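# Close a box end by tucking its flap tabs

## Task

At the end of the box whose wall is standing, bend that wall's top flap over and push it down until both of its tabs sit fully inside the slots in the box floor. At the finish that end wall and both long side walls must be upright, the corner flaps at that end must be folded inward, and the box must rest on its bottom. Anything that stays in place only because the robot is holding it does not count.

## Robot and tools

Robot: two arms, left_arm and right_arm, each with a two-finger gripper. All poses use one scene frame: origin on the table top midway between the arms, +x out over the table, +z up, left_arm on the +y side. The arm names do not tell you which side of a picture an arm appears on. Arm bases (URDF root link) in that frame: left_arm at (-0.008, +0.289, 0) m with quat_wxyz (+1.000, 0, 0, -0.015); right_arm at (-0.048, -0.342, 0) m with quat_wxyz (+1.000, 0, 0, +0.019).

Gripper frame: the fingers extend along the gripper's +z axis and close along its y axis. end_effector_position is the point midway between the finger pads, roughly 1 cm short of the fingertips. Joint ranges in rad, base outward: waist -2.618 to 3.054, shoulder 0.000 to 3.142, elbow 0.000 to 3.142, wrist pitch -1.571 to 1.571, wrist yaw -1.571 to 1.571, wrist roll -2.094 to 2.094. Elbows never quite straighten.

A row is always 16 numbers covering both arms: x, y, z, qw, qx, qy, qz, opening for left_arm, then the same eight for right_arm. x, y, z are an absolute target position in metres for that gripper's end_effector_position, and the quaternion (w first) is an absolute target orientation, both in the scene frame. opening runs from -1 (closed) to +1 (fully open, 0.094 m). A call is refused, and nothing is sent, if any target lies more than 0.6 m from that arm's last reported position along any of its gripper axes. Each control step the controller limits the command to within 70 mm and 16 degrees of the measured pose, then drives the joints by damped inverse kinematics, favouring position over orientation. Reuse the same target quaternion in every row to keep an orientation (the reported one drifts). For an arm that should not move, resend in every call its whole pose from the last result before it stopped, plus the opening it should keep. Expect moves to finish a centimetre or more off, usually low; printed hand positions are less accurate at long reach.

Tools:
- execute_actions: "actions" is a list holding at most one item. Empty list: just report the state. {"rows": [[16 numbers], ...], "steps": n}: 1 to 15 rows, n up to 15 (default 15), each step 1/30 s; one row per step, the final row repeated if rows run out. {"steps": n} without rows: a wait of up to 300 steps counted from the previous result, so your thinking time is included. Optional "pictures" (boolean) controls whether camera images come back (default yes). After the last step an arm only continues to its last clipped pose, so a distant target may need further calls.
- move: "target" is one 16-number row as above; "speed" is the path's top speed in m/s, 0.002 to 0.5, default 0.25 (rotation up to twice that in rad/s). Both grippers follow straight lines that finish together, lasting 0.5 to 10 s; longer paths are cut off at 10 s. Rotation takes the shorter way. Paths ignore obstacles and the other arm; grippers lag, wander and may exceed the speed, especially near full reach. The opening is applied at the start. The result adds a "move:" line giving the ending (done, off_target, moving, held, fault) and limits: limits=paced means the pose was clipped; limits=held means a check blocked some steps, after which the arm may jump faster. If only one arm is named, the other finished fine. Each gripper's distance from its target is reported.
- wait: "seconds" 0 to 10; nothing new is commanded.
- zoom_image: "camera" one of cam_head_left, cam_head_right, cam_high, cam_low, cam_left_wrist, cam_right_wrist (all 504x504); "region" [x0, y0, x1, y1] in pixels from the top-left corner, no bigger than 504 by 504.
- read_manual: "section" "licences"; returns licence text only.
- finished_scene: "scene" is the current scene's number; ends and grades it, cannot be undone.

Reading results: the state line `left_arm: …` | `right_arm: …` gives each gripper's position and quaternion. "pose unreachable" means the clearance check altered or blocked a command for the named arm; HELD flags steps where your row was partly or wholly not sent. A "Hand target" line shows where the controller is currently steering each gripper. grip_measured is the finger opening on the command scale (the last Joint positions entry is the opening in metres); readings may be off by about 1 mm. To grip, command about 0.03 below grip_measured; smaller differences grip more gently. Pad force tops out near 50 to 62 N, less on parts thinner than about 2 mm. Joint torques are noisy and offset. MOTOR HOT appears from 75 °C; at 90 °C that arm is halted 10 s; at 100 °C the arm goes limp and falls. Any FAULT line means an arm stopped.

The simulation keeps running while you think. Avoid: knocking anything off the table (fails the task), arms colliding or pressing on each other, fast contacts and targets set far beyond a contact point (both push harder), drops and slips. Occasional brief tugs on held parts or pushes on loose objects may occur.

Each tool is called after ">>>" as a command line: name --argument value for each argument, lists and objects as JSON in quotes; but a table of rows of numbers goes row by row, as --pt "numbers of a row", without its own name.

## Session

>>> execute_actions --actions '[]'

Scene clock: 0.00 s of 4500.00 s.
left_arm: end_effector_position=(+0.3772, +0.2743, +0.4091) grip_measured=-0.400 end_effector_quat_wxyz=(+0.710, +0.016, +0.704, -0.016) | right_arm: end_effector_position=(+0.3363, -0.3297, +0.4109) grip_measured=+1.000 end_effector_quat_wxyz=(+0.709, -0.017, +0.705, +0.005)
Joint positions: left_arm=[-0.008  1.063  1.054  0.017  0.006  0.     0.028] | right_arm=[-0.009  1.06   1.062  0.005 -0.002 -0.016  0.094]
Joint velocities: left_arm=[-0.017 -0.022 -0.017 -0.051  0.051  0.007 -0.   ] | right_arm=[-0.002  0.007 -0.027 -0.007  0.037 -0.007  0.   ]
Joint torques (N m, as the arm reports them, + toward a larger angle): no reading
Hand target (left_arm): +0.375, +0.274, +0.410; +0.709, +0.015, +0.705, -0.016
Hand target (right_arm): +0.333, -0.330, +0.418; +0.715, -0.016, +0.699, +0.006

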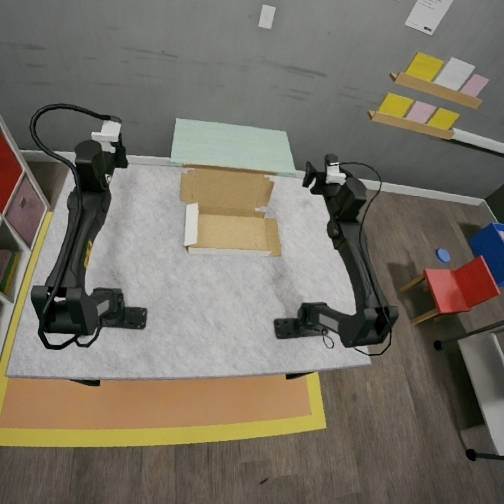

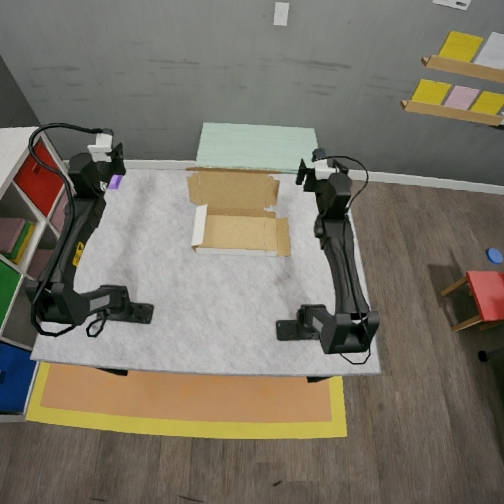

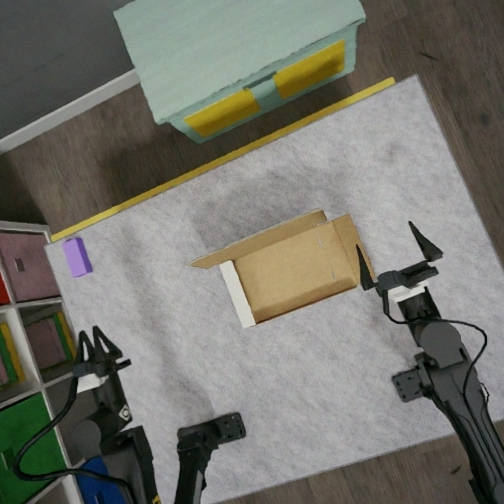

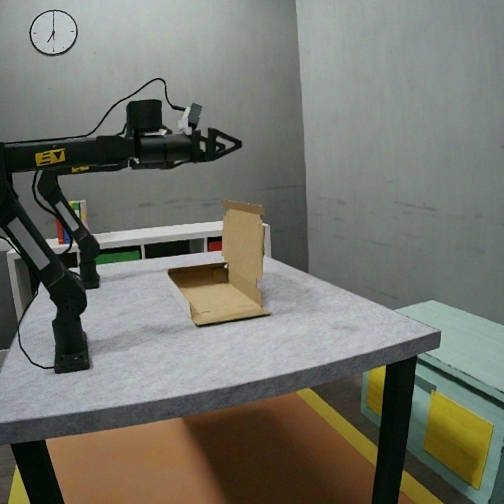

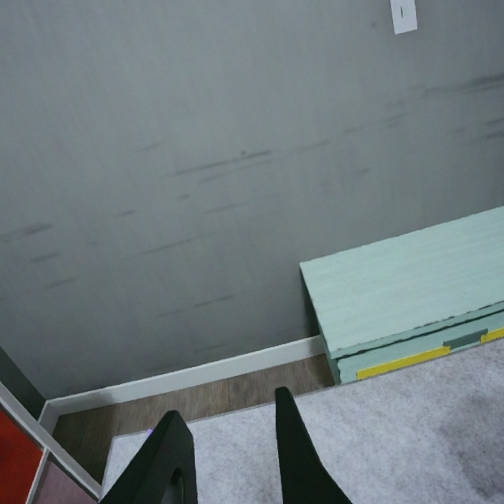

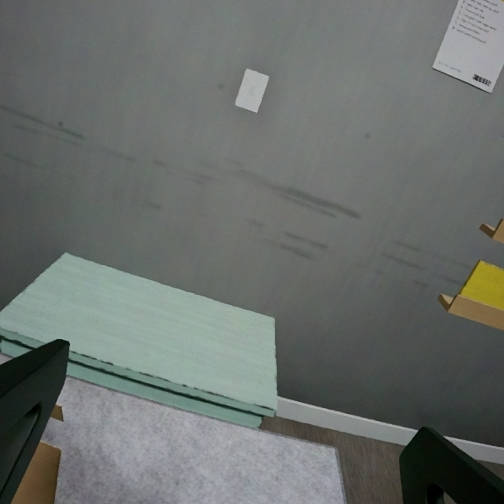

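>>> zoom_image --camera "cam_high" --region '[180,180,400,340]'

>>> zoom_image --camera "cam_low" --region '[140,180,300,340]'

>>> zoom_image --camera "cam_head_right" --region '[170,150,310,270]'

Region (180, 180, 400, 340) of cam_high's 504x504 image, scaled by 2.291, with more detail than that image has; it fills the top 367 rows of this view, and the rest is white.

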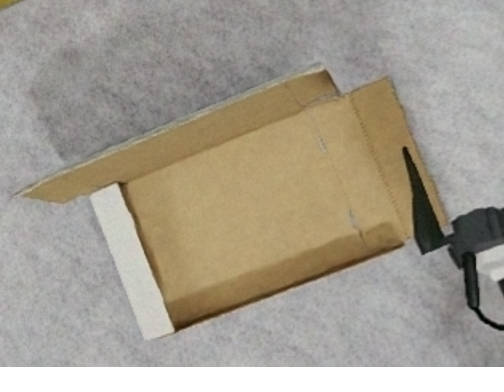

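Region (140, 180, 300, 340) of cam_low's 504x504 image, scaled by 3.150, with more detail than that image has.

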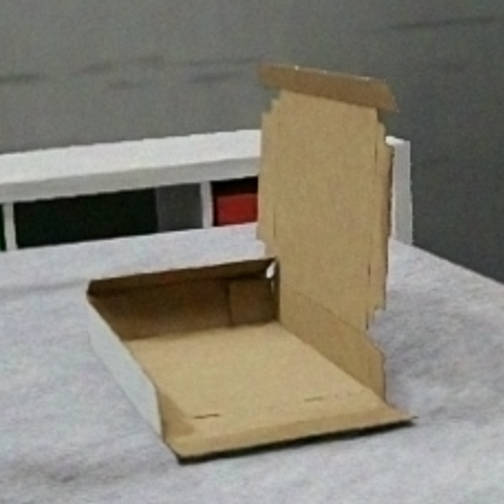

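Region (170, 150, 310, 270) of cam_head_right's 504x504 image, scaled by 3.600, with more detail than that image has; it fills the top 432 rows of this view, and the rest is white.

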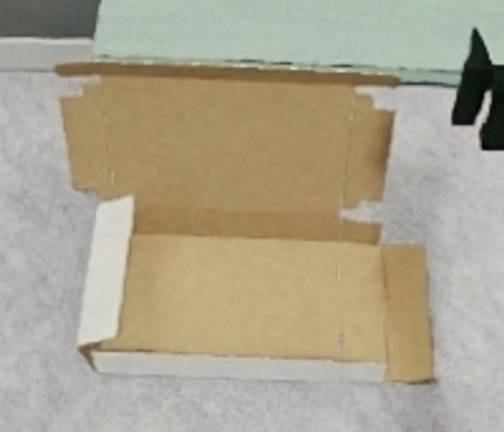

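>>> move --target '[0.33,0.06,0.30,0,0.707,0.707,0,1,0.25,-0.40,0.35,0.709,-0.017,0.705,0.005,1]'

Scene clock: 21.67 s of 4500.00 s.
left_arm: end_effector_position=(+0.3322, +0.0577, +0.2946) grip_measured=+0.998 end_effector_quat_wxyz=(+0.217, +0.678, +0.702, +0.026) | right_arm: end_effector_position=(+0.2535, -0.4012, +0.3519) grip_measured=+1.000 end_effector_quat_wxyz=(+0.706, -0.016, +0.708, +0.006)
Joint positions: left_arm=[-0.559  1.892  2.289 -1.528  0.026  0.943  0.094] | right_arm=[-0.527  0.73   0.721  0.007 -0.52  -0.016  0.094]
Joint velocities: left_arm=[-0.012 -0.007 -0.012 -0.007 -0.081  0.007 -0.001] | right_arm=[-0.017 -0.002 -0.007  0.007 -0.066  0.007  0.   ]
Joint torques (N m, as the arm reports them, + toward a larger angle): left_arm=[-0.8  -8.19  8.79  0.87 -0.03  0.13] | right_arm=[-1.01 -1.77  7.48  1.63 -0.15 -0.05]
Hand target (left_arm): +0.329, +0.057, +0.295; +0.211, +0.684, +0.697, +0.028
Hand target (right_arm): +0.249, -0.400, +0.351; +0.709, -0.018, +0.705, +0.004
Off the commanded pose (left_arm): 0.006 m, 25 deg; orientation clipped at the last step of the last action.
Off the commanded pose (right_arm): 0.004 m, 0 deg.
joint sent to its limit (left arm) — the command would take joint 4 (wrist pitch) past its lower limit, so that joint was sent only as far as its limit.
After step 90, 13.97 s passed at rest.
move: off_target (left_arm); limits=paced

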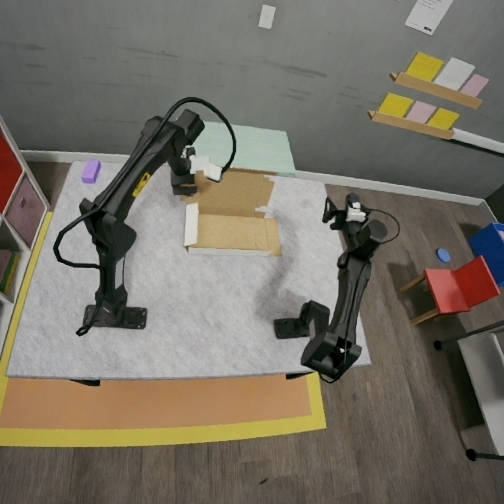

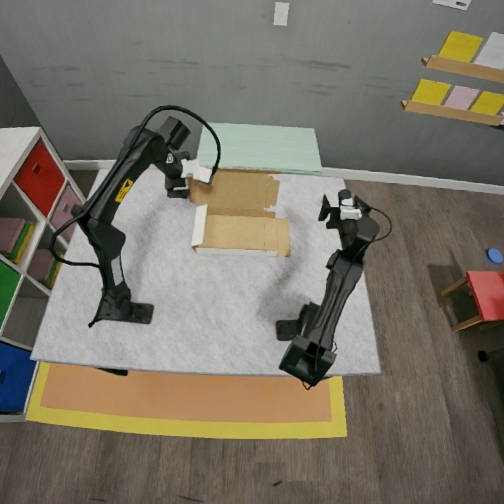

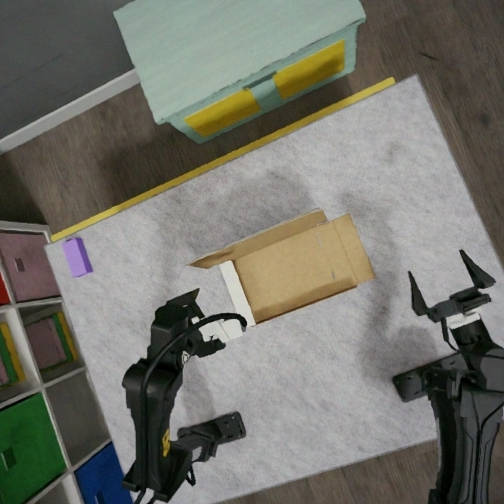

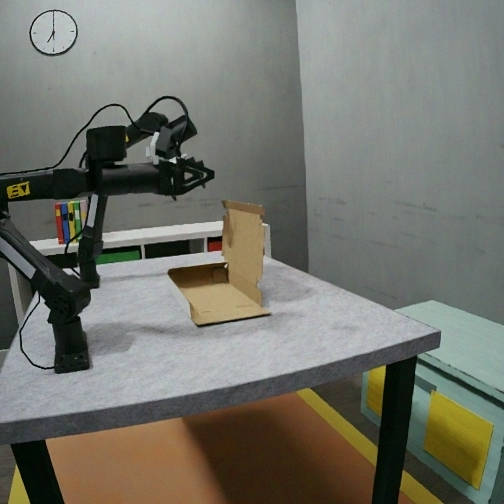

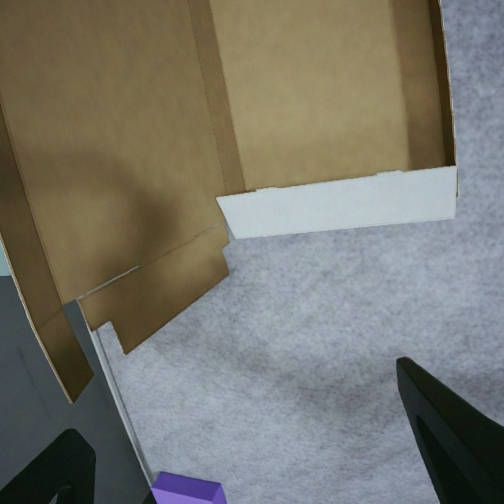

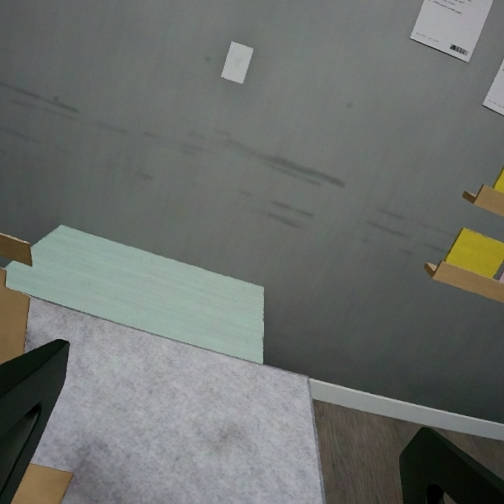

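>>> move --target '[0.35,0.07,0.17,0,0.707,0.707,0,0.2,0.25,-0.40,0.35,0.709,-0.017,0.705,0.005,1]'

Scene clock: 31.13 s of 4500.00 s.
left_arm: end_effector_position=(+0.3547, +0.0632, +0.1726) grip_measured=+0.202 end_effector_quat_wxyz=(+0.055, +0.704, +0.708, +0.010) | right_arm: end_effector_position=(+0.2535, -0.4010, +0.3519) grip_measured=+1.000 end_effector_quat_wxyz=(+0.706, -0.017, +0.708, +0.006)
Joint positions: left_arm=[-0.528  2.129  2.199 -1.529  0.005  1.009  0.056] | right_arm=[-0.527  0.73   0.721  0.007 -0.521 -0.016  0.094]
Joint velocities: left_arm=[-0.007  0.002 -0.002  0.095  0.007 -0.037  0.001] | right_arm=[-0.017 -0.012 -0.002  0.037  0.037 -0.022  0.   ]
Joint torques (N m, as the arm reports them, + toward a larger angle): left_arm=[  0.58 -11.63   5.63   0.34  -0.06   0.18] | right_arm=[-0.31 -1.38  7.18  1.71 -0.05 -0.01]
Hand target (left_arm): +0.349, +0.071, +0.168; +0.035, +0.706, +0.708, +0.008
Hand target (right_arm): +0.250, -0.400, +0.350; +0.709, -0.017, +0.705, +0.005
Off the commanded pose (left_arm): 0.009 m, 6 deg.
Off the commanded pose (right_arm): 0.004 m, 0 deg.
joint sent to its limit (left arm) — the command would take joint 4 (wrist pitch) past its lower limit, so that joint was sent only as far as its limit.
After step 90, 5.17 s passed at rest.
move: off_target (left_arm)

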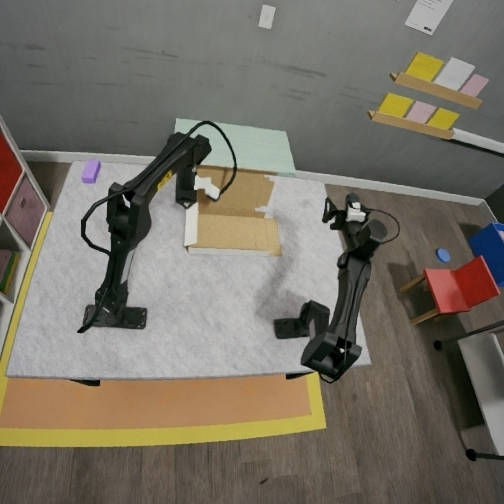

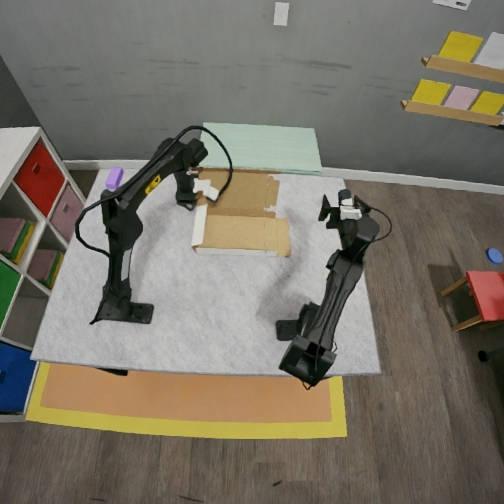

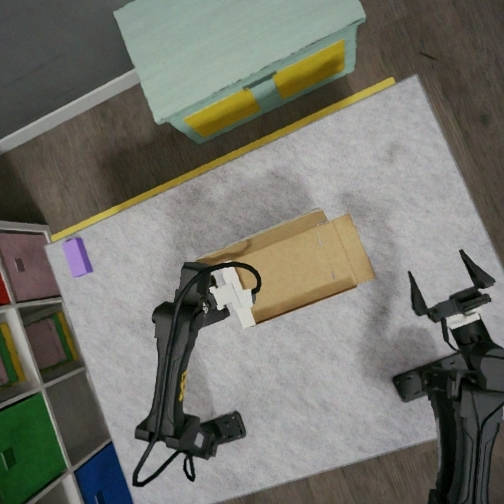

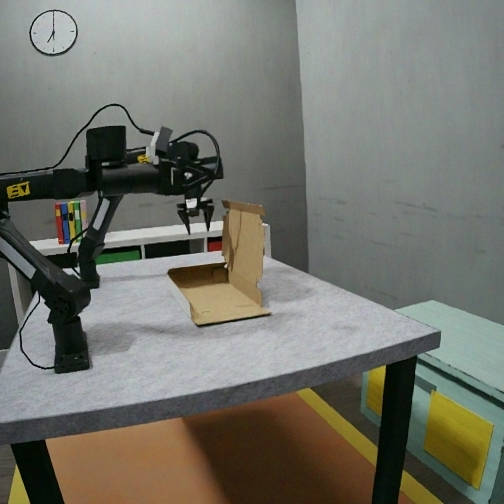

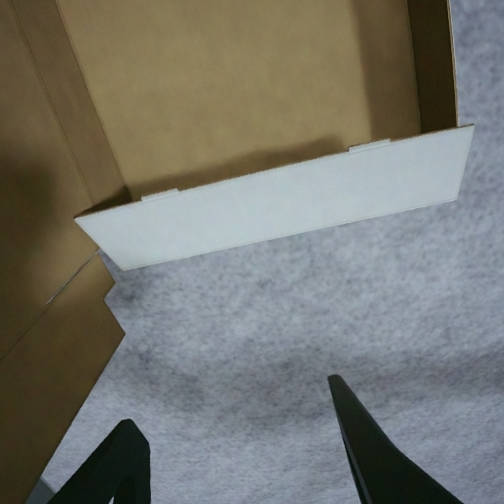

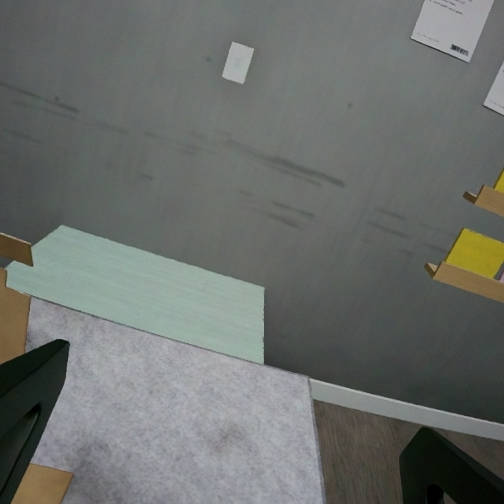

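>>> move --target '[0.335,0.05,0.105,0,0.75,0.66,0,0.2,0.25,-0.40,0.35,0.709,-0.017,0.705,0.005,1]'

Scene clock: 36.97 s of 4500.00 s.
left_arm: end_effector_position=(+0.3345, +0.0507, +0.1096) grip_measured=+0.202 end_effector_quat_wxyz=(+0.002, +0.747, +0.665, -0.001) | right_arm: end_effector_position=(+0.2535, -0.4010, +0.3519) grip_measured=+1.000 end_effector_quat_wxyz=(+0.706, -0.017, +0.708, +0.006)
Joint positions: left_arm=[-0.58   2.154  1.989 -1.403  0.003  1.077  0.056] | right_arm=[-0.527  0.73   0.721  0.007 -0.521 -0.016  0.094]
Joint velocities: left_arm=[ 0.017  0.002  0.002 -0.022  0.037  0.007  0.   ] | right_arm=[-0.022  0.002  0.007 -0.037 -0.022 -0.11   0.   ]
Joint torques (N m, as the arm reports them, + toward a larger angle): left_arm=[ -0.28 -11.79   5.65   0.48  -0.03   0.13] | right_arm=[-0.31 -1.39  7.2   1.71 -0.05 -0.01]
Hand target (left_arm): +0.334, +0.050, +0.105; -0.000, +0.751, +0.661, -0.000
Hand target (right_arm): +0.250, -0.400, +0.350; +0.709, -0.017, +0.705, +0.005
Off the commanded pose (left_arm): 0.005 m, 1 deg.
Off the commanded pose (right_arm): 0.004 m, 0 deg.
After step 90, 1.87 s passed at rest.
move: done

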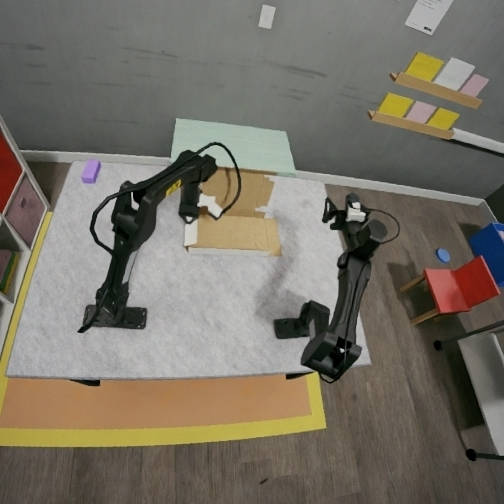

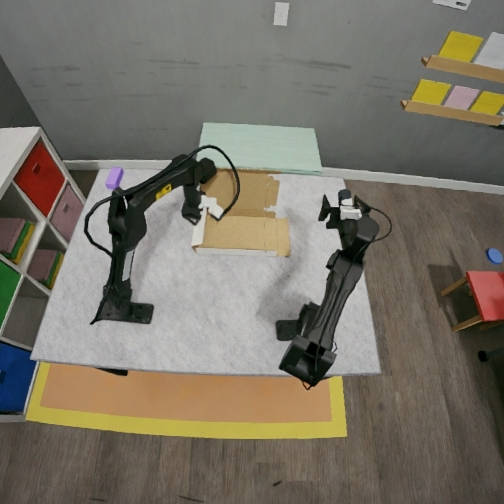

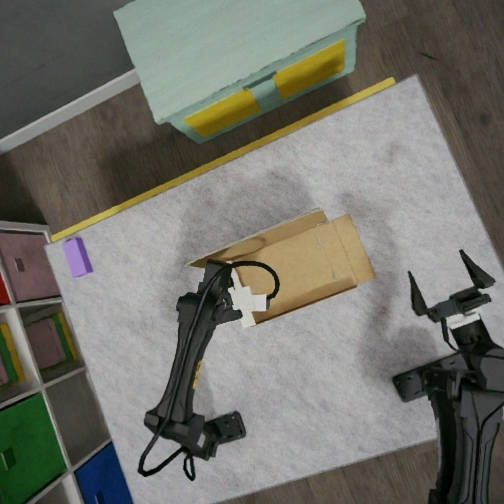

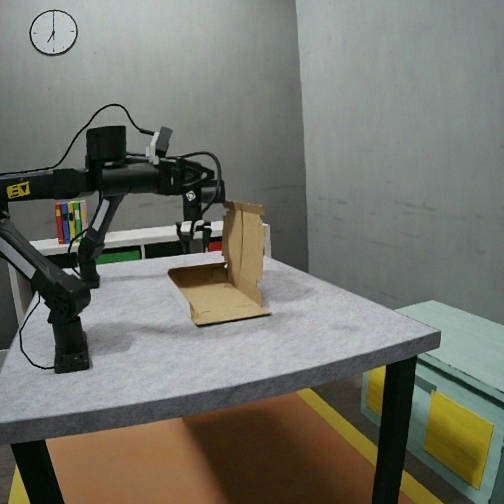

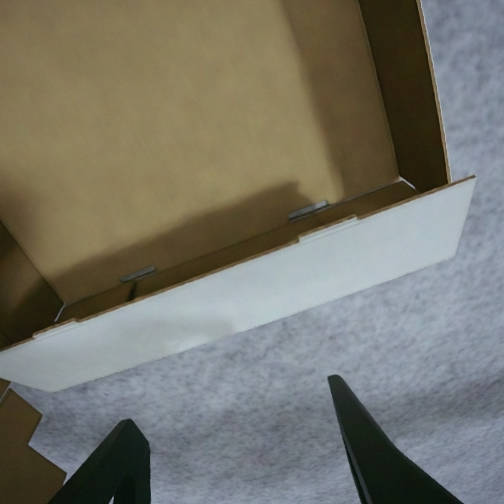

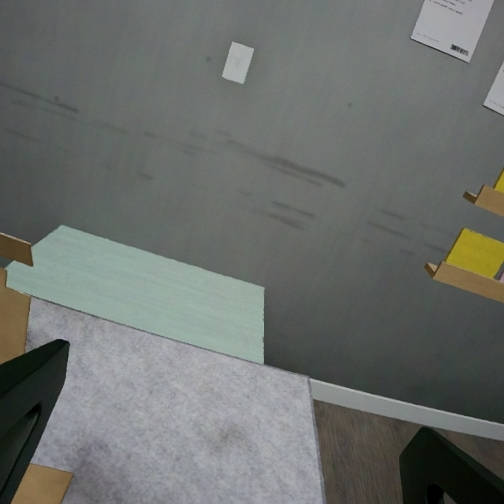

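>>> move --target '[0.325,0.025,0.095,0,0.644,0.765,0,0.2,0.25,-0.40,0.35,0.709,-0.017,0.705,0.005,1]'

Scene clock: 50.73 s of 4500.00 s.
left_arm: end_effector_position=(+0.3232, +0.0284, +0.0998) grip_measured=+0.202 end_effector_quat_wxyz=(-0.001, +0.646, +0.763, -0.001) | right_arm: end_effector_position=(+0.2535, -0.4010, +0.3519) grip_measured=+1.000 end_effector_quat_wxyz=(+0.706, -0.017, +0.708, +0.006)
Joint positions: left_arm=[-0.638  2.178  1.989 -1.385  0.002  0.738  0.056] | right_arm=[-0.527  0.73   0.721  0.007 -0.521 -0.016  0.094]
Joint velocities: left_arm=[-0.012  0.012 -0.007  0.066 -0.007 -0.022  0.   ] | right_arm=[-0.017 -0.002 -0.002 -0.066  0.007 -0.095  0.   ]
Joint torques (N m, as the arm reports them, + toward a larger angle): left_arm=[ -0.42 -11.48   6.75   0.48  -0.01  -0.04] | right_arm=[-0.3  -1.38  7.19  1.71 -0.05 -0.01]
Hand target (left_arm): +0.324, +0.025, +0.095; -0.000, +0.644, +0.765, -0.000
Hand target (right_arm): +0.250, -0.400, +0.350; +0.709, -0.017, +0.705, +0.005
Off the commanded pose (left_arm): 0.006 m, 0 deg.
Off the commanded pose (right_arm): 0.004 m, 0 deg.
After step 90, 9.60 s passed at rest.
move: done

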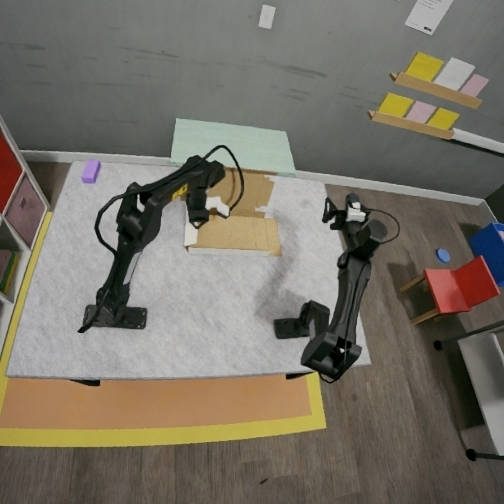

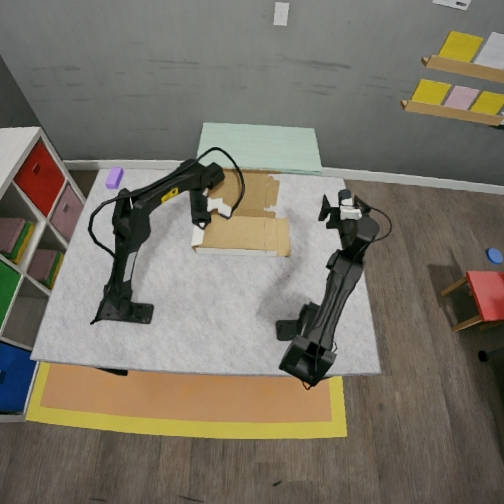

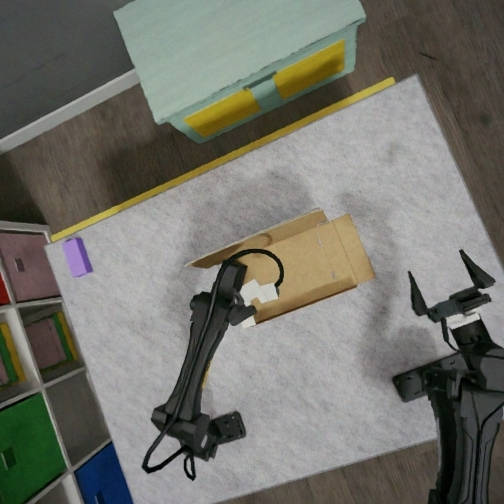

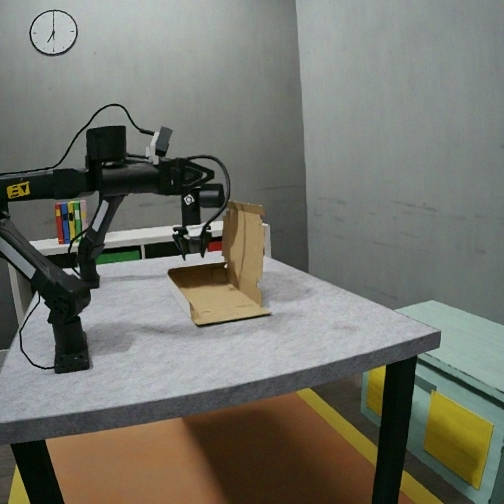

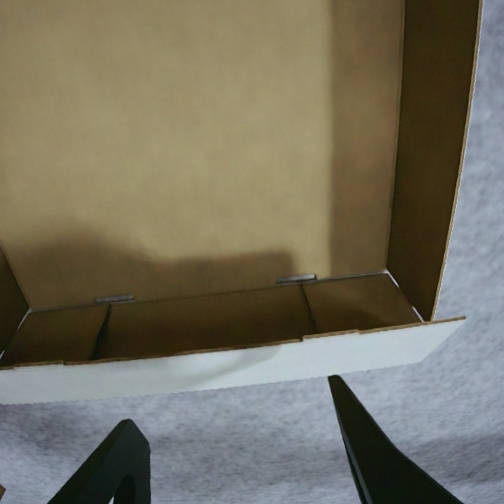

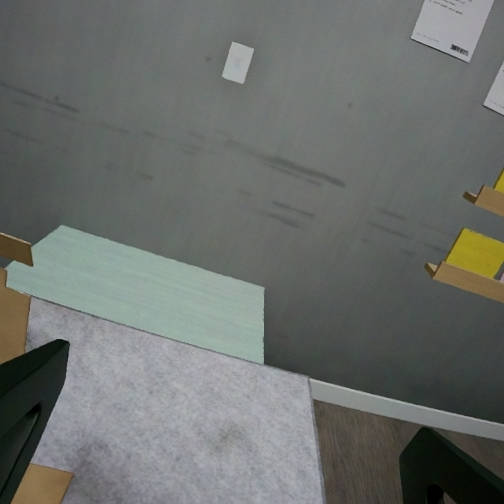

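>>> move --target '[0.345,0.03,0.095,0,0.63,0.777,0,0.8,0.25,-0.40,0.35,0.709,-0.017,0.705,0.005,1]'

>>> move --target '[0.348,0.005,0.075,0,0.63,0.777,0,0.8,0.25,-0.40,0.35,0.709,-0.017,0.705,0.005,1]' --speed 0.04

Scene clock: 61.07 s of 4500.00 s.
left_arm: end_effector_position=(+0.3436, +0.0287, +0.0930) grip_measured=+0.798 end_effector_quat_wxyz=(+0.004, +0.634, +0.773, -0.001) | right_arm: end_effector_position=(+0.2535, -0.4010, +0.3519) grip_measured=+1.000 end_effector_quat_wxyz=(+0.706, -0.017, +0.708, +0.006)
Joint positions: left_arm=[-0.609  2.242  2.066 -1.387  0.002  0.735  0.084] | right_arm=[-0.527  0.73   0.721  0.007 -0.521 -0.016  0.094]
Joint velocities: left_arm=[ 0.022 -0.007  0.032  0.066  0.007 -0.037 -0.   ] | right_arm=[-0.012  0.007 -0.007 -0.037  0.081  0.037  0.   ]
Joint torques (N m, as the arm reports them, + toward a larger angle): left_arm=[  0.24 -11.83   9.38   0.22  -0.05  -0.03] | right_arm=[-0.31 -1.37  7.2   1.71 -0.05 -0.01]
Hand target (left_arm): +0.345, +0.030, +0.095; +0.001, +0.630, +0.777, +0.000
Hand target (right_arm): +0.250, -0.400, +0.350; +0.709, -0.017, +0.705, +0.005
Off the commanded pose (left_arm): 0.003 m, 1 deg.
Off the commanded pose (right_arm): 0.004 m, 0 deg.
After step 90, 6.60 s passed at rest.
move: done

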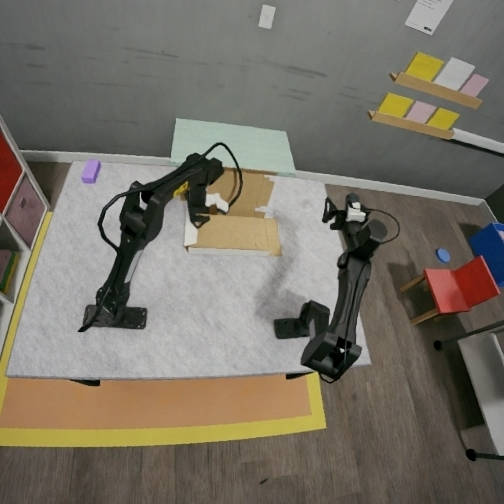

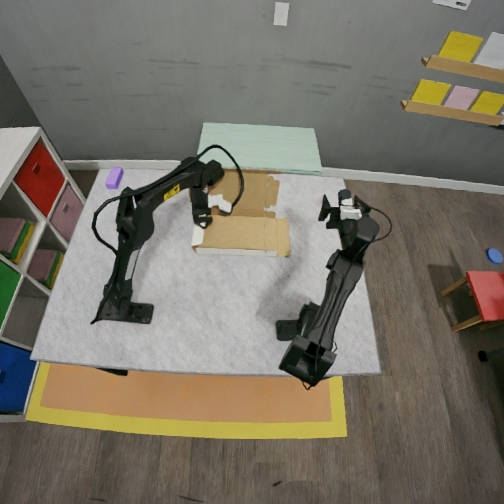

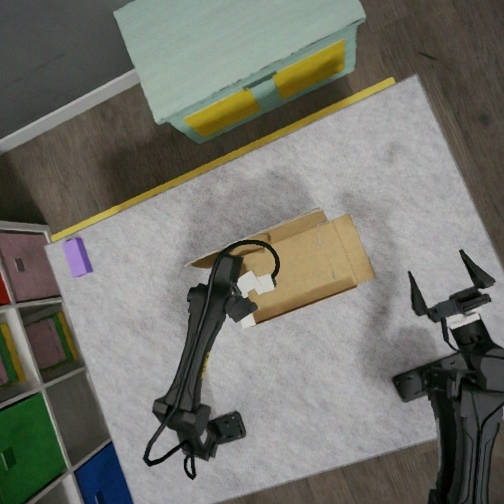

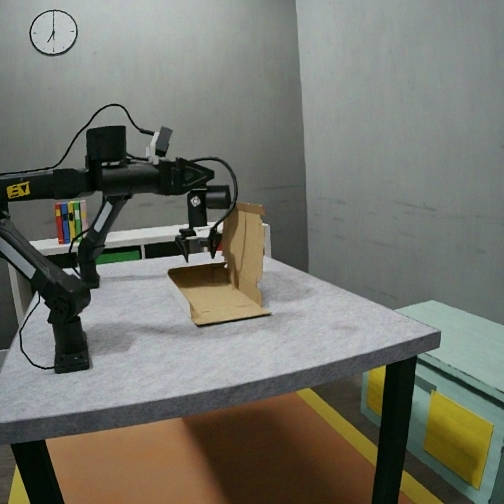

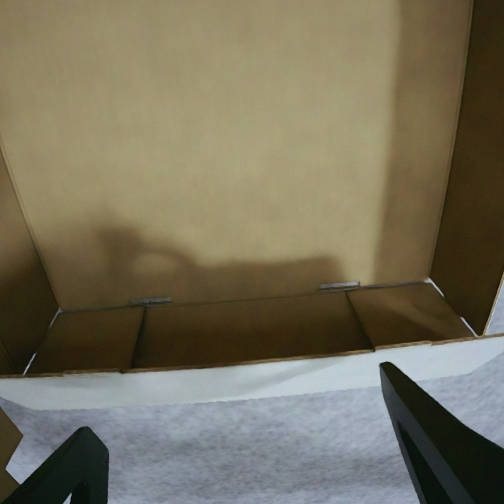

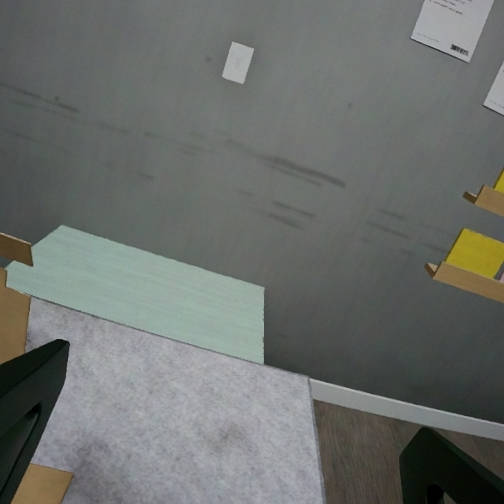

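Scene clock: 62.10 s of 4500.00 s.
left_arm: end_effector_position=(+0.3475, +0.0121, +0.0789) grip_measured=+0.798 end_effector_quat_wxyz=(+0.001, +0.629, +0.777, +0.004) | right_arm: end_effector_position=(+0.2535, -0.4010, +0.3519) grip_measured=+1.000 end_effector_quat_wxyz=(+0.706, -0.017, +0.708, +0.006)
Joint positions: left_arm=[-0.638  2.315  2.133 -1.387 -0.008  0.694  0.084] | right_arm=[-0.527  0.73   0.721  0.007 -0.521 -0.016  0.094]
Joint velocities: left_arm=[-0.007 -0.012 -0.002  0.022  0.007 -0.051  0.   ] | right_arm=[-0.022 -0.002 -0.002 -0.066 -0.051 -0.007  0.   ]
Joint torques (N m, as the arm reports them, + toward a larger angle): left_arm=[ -0.77 -11.46   9.14   0.35   0.06  -0.02] | right_arm=[-0.3  -1.38  7.2   1.71 -0.05 -0.01]
Hand target (left_arm): +0.347, +0.005, +0.075; -0.000, +0.630, +0.777, -0.000
Hand target (right_arm): +0.250, -0.400, +0.350; +0.709, -0.017, +0.705, +0.005
Off the commanded pose (left_arm): 0.008 m, 0 deg.
Off the commanded pose (right_arm): 0.004 m, 0 deg.
move: done

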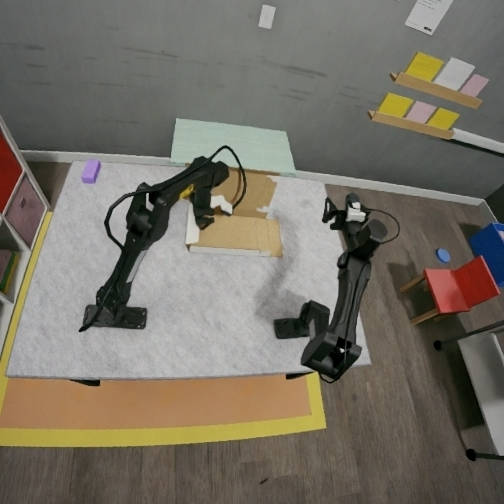

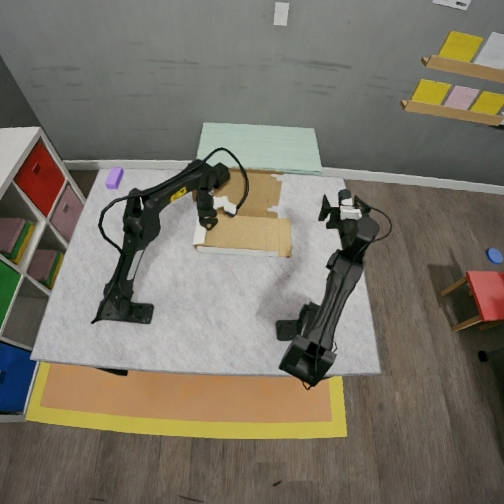

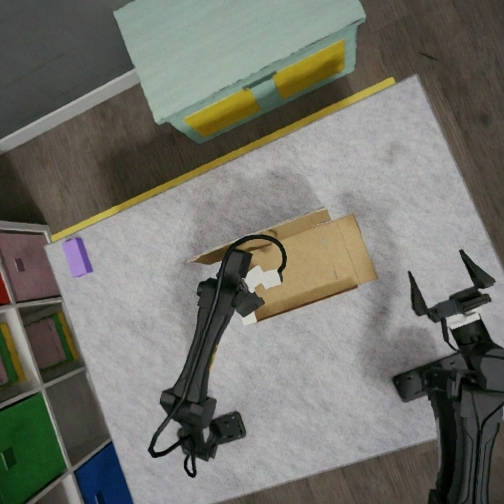

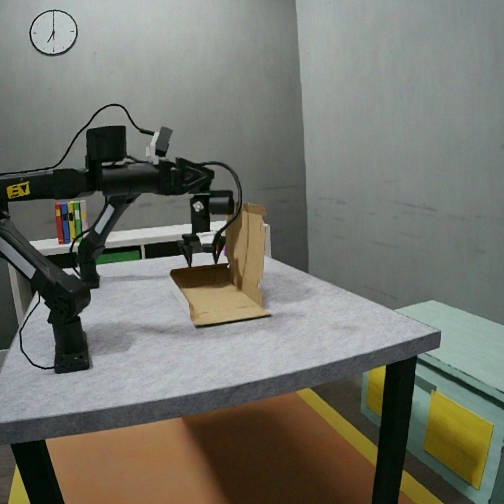

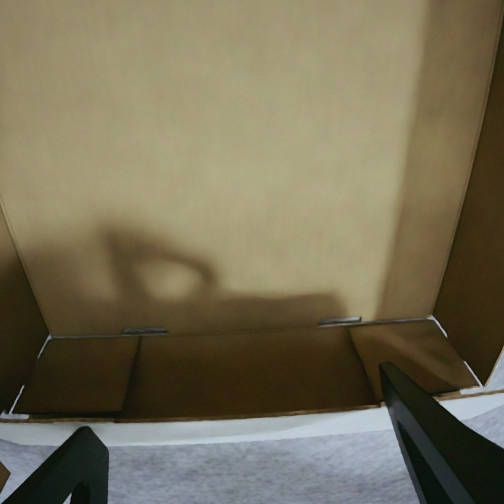

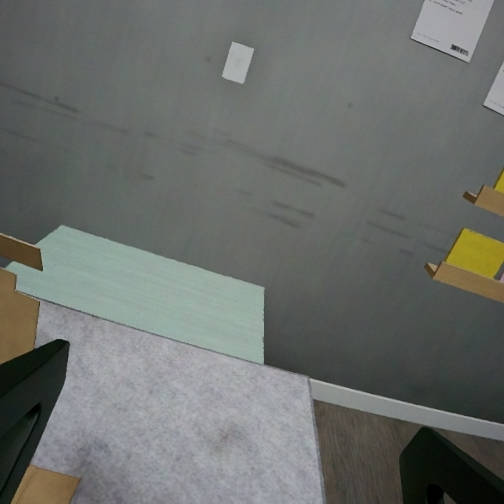

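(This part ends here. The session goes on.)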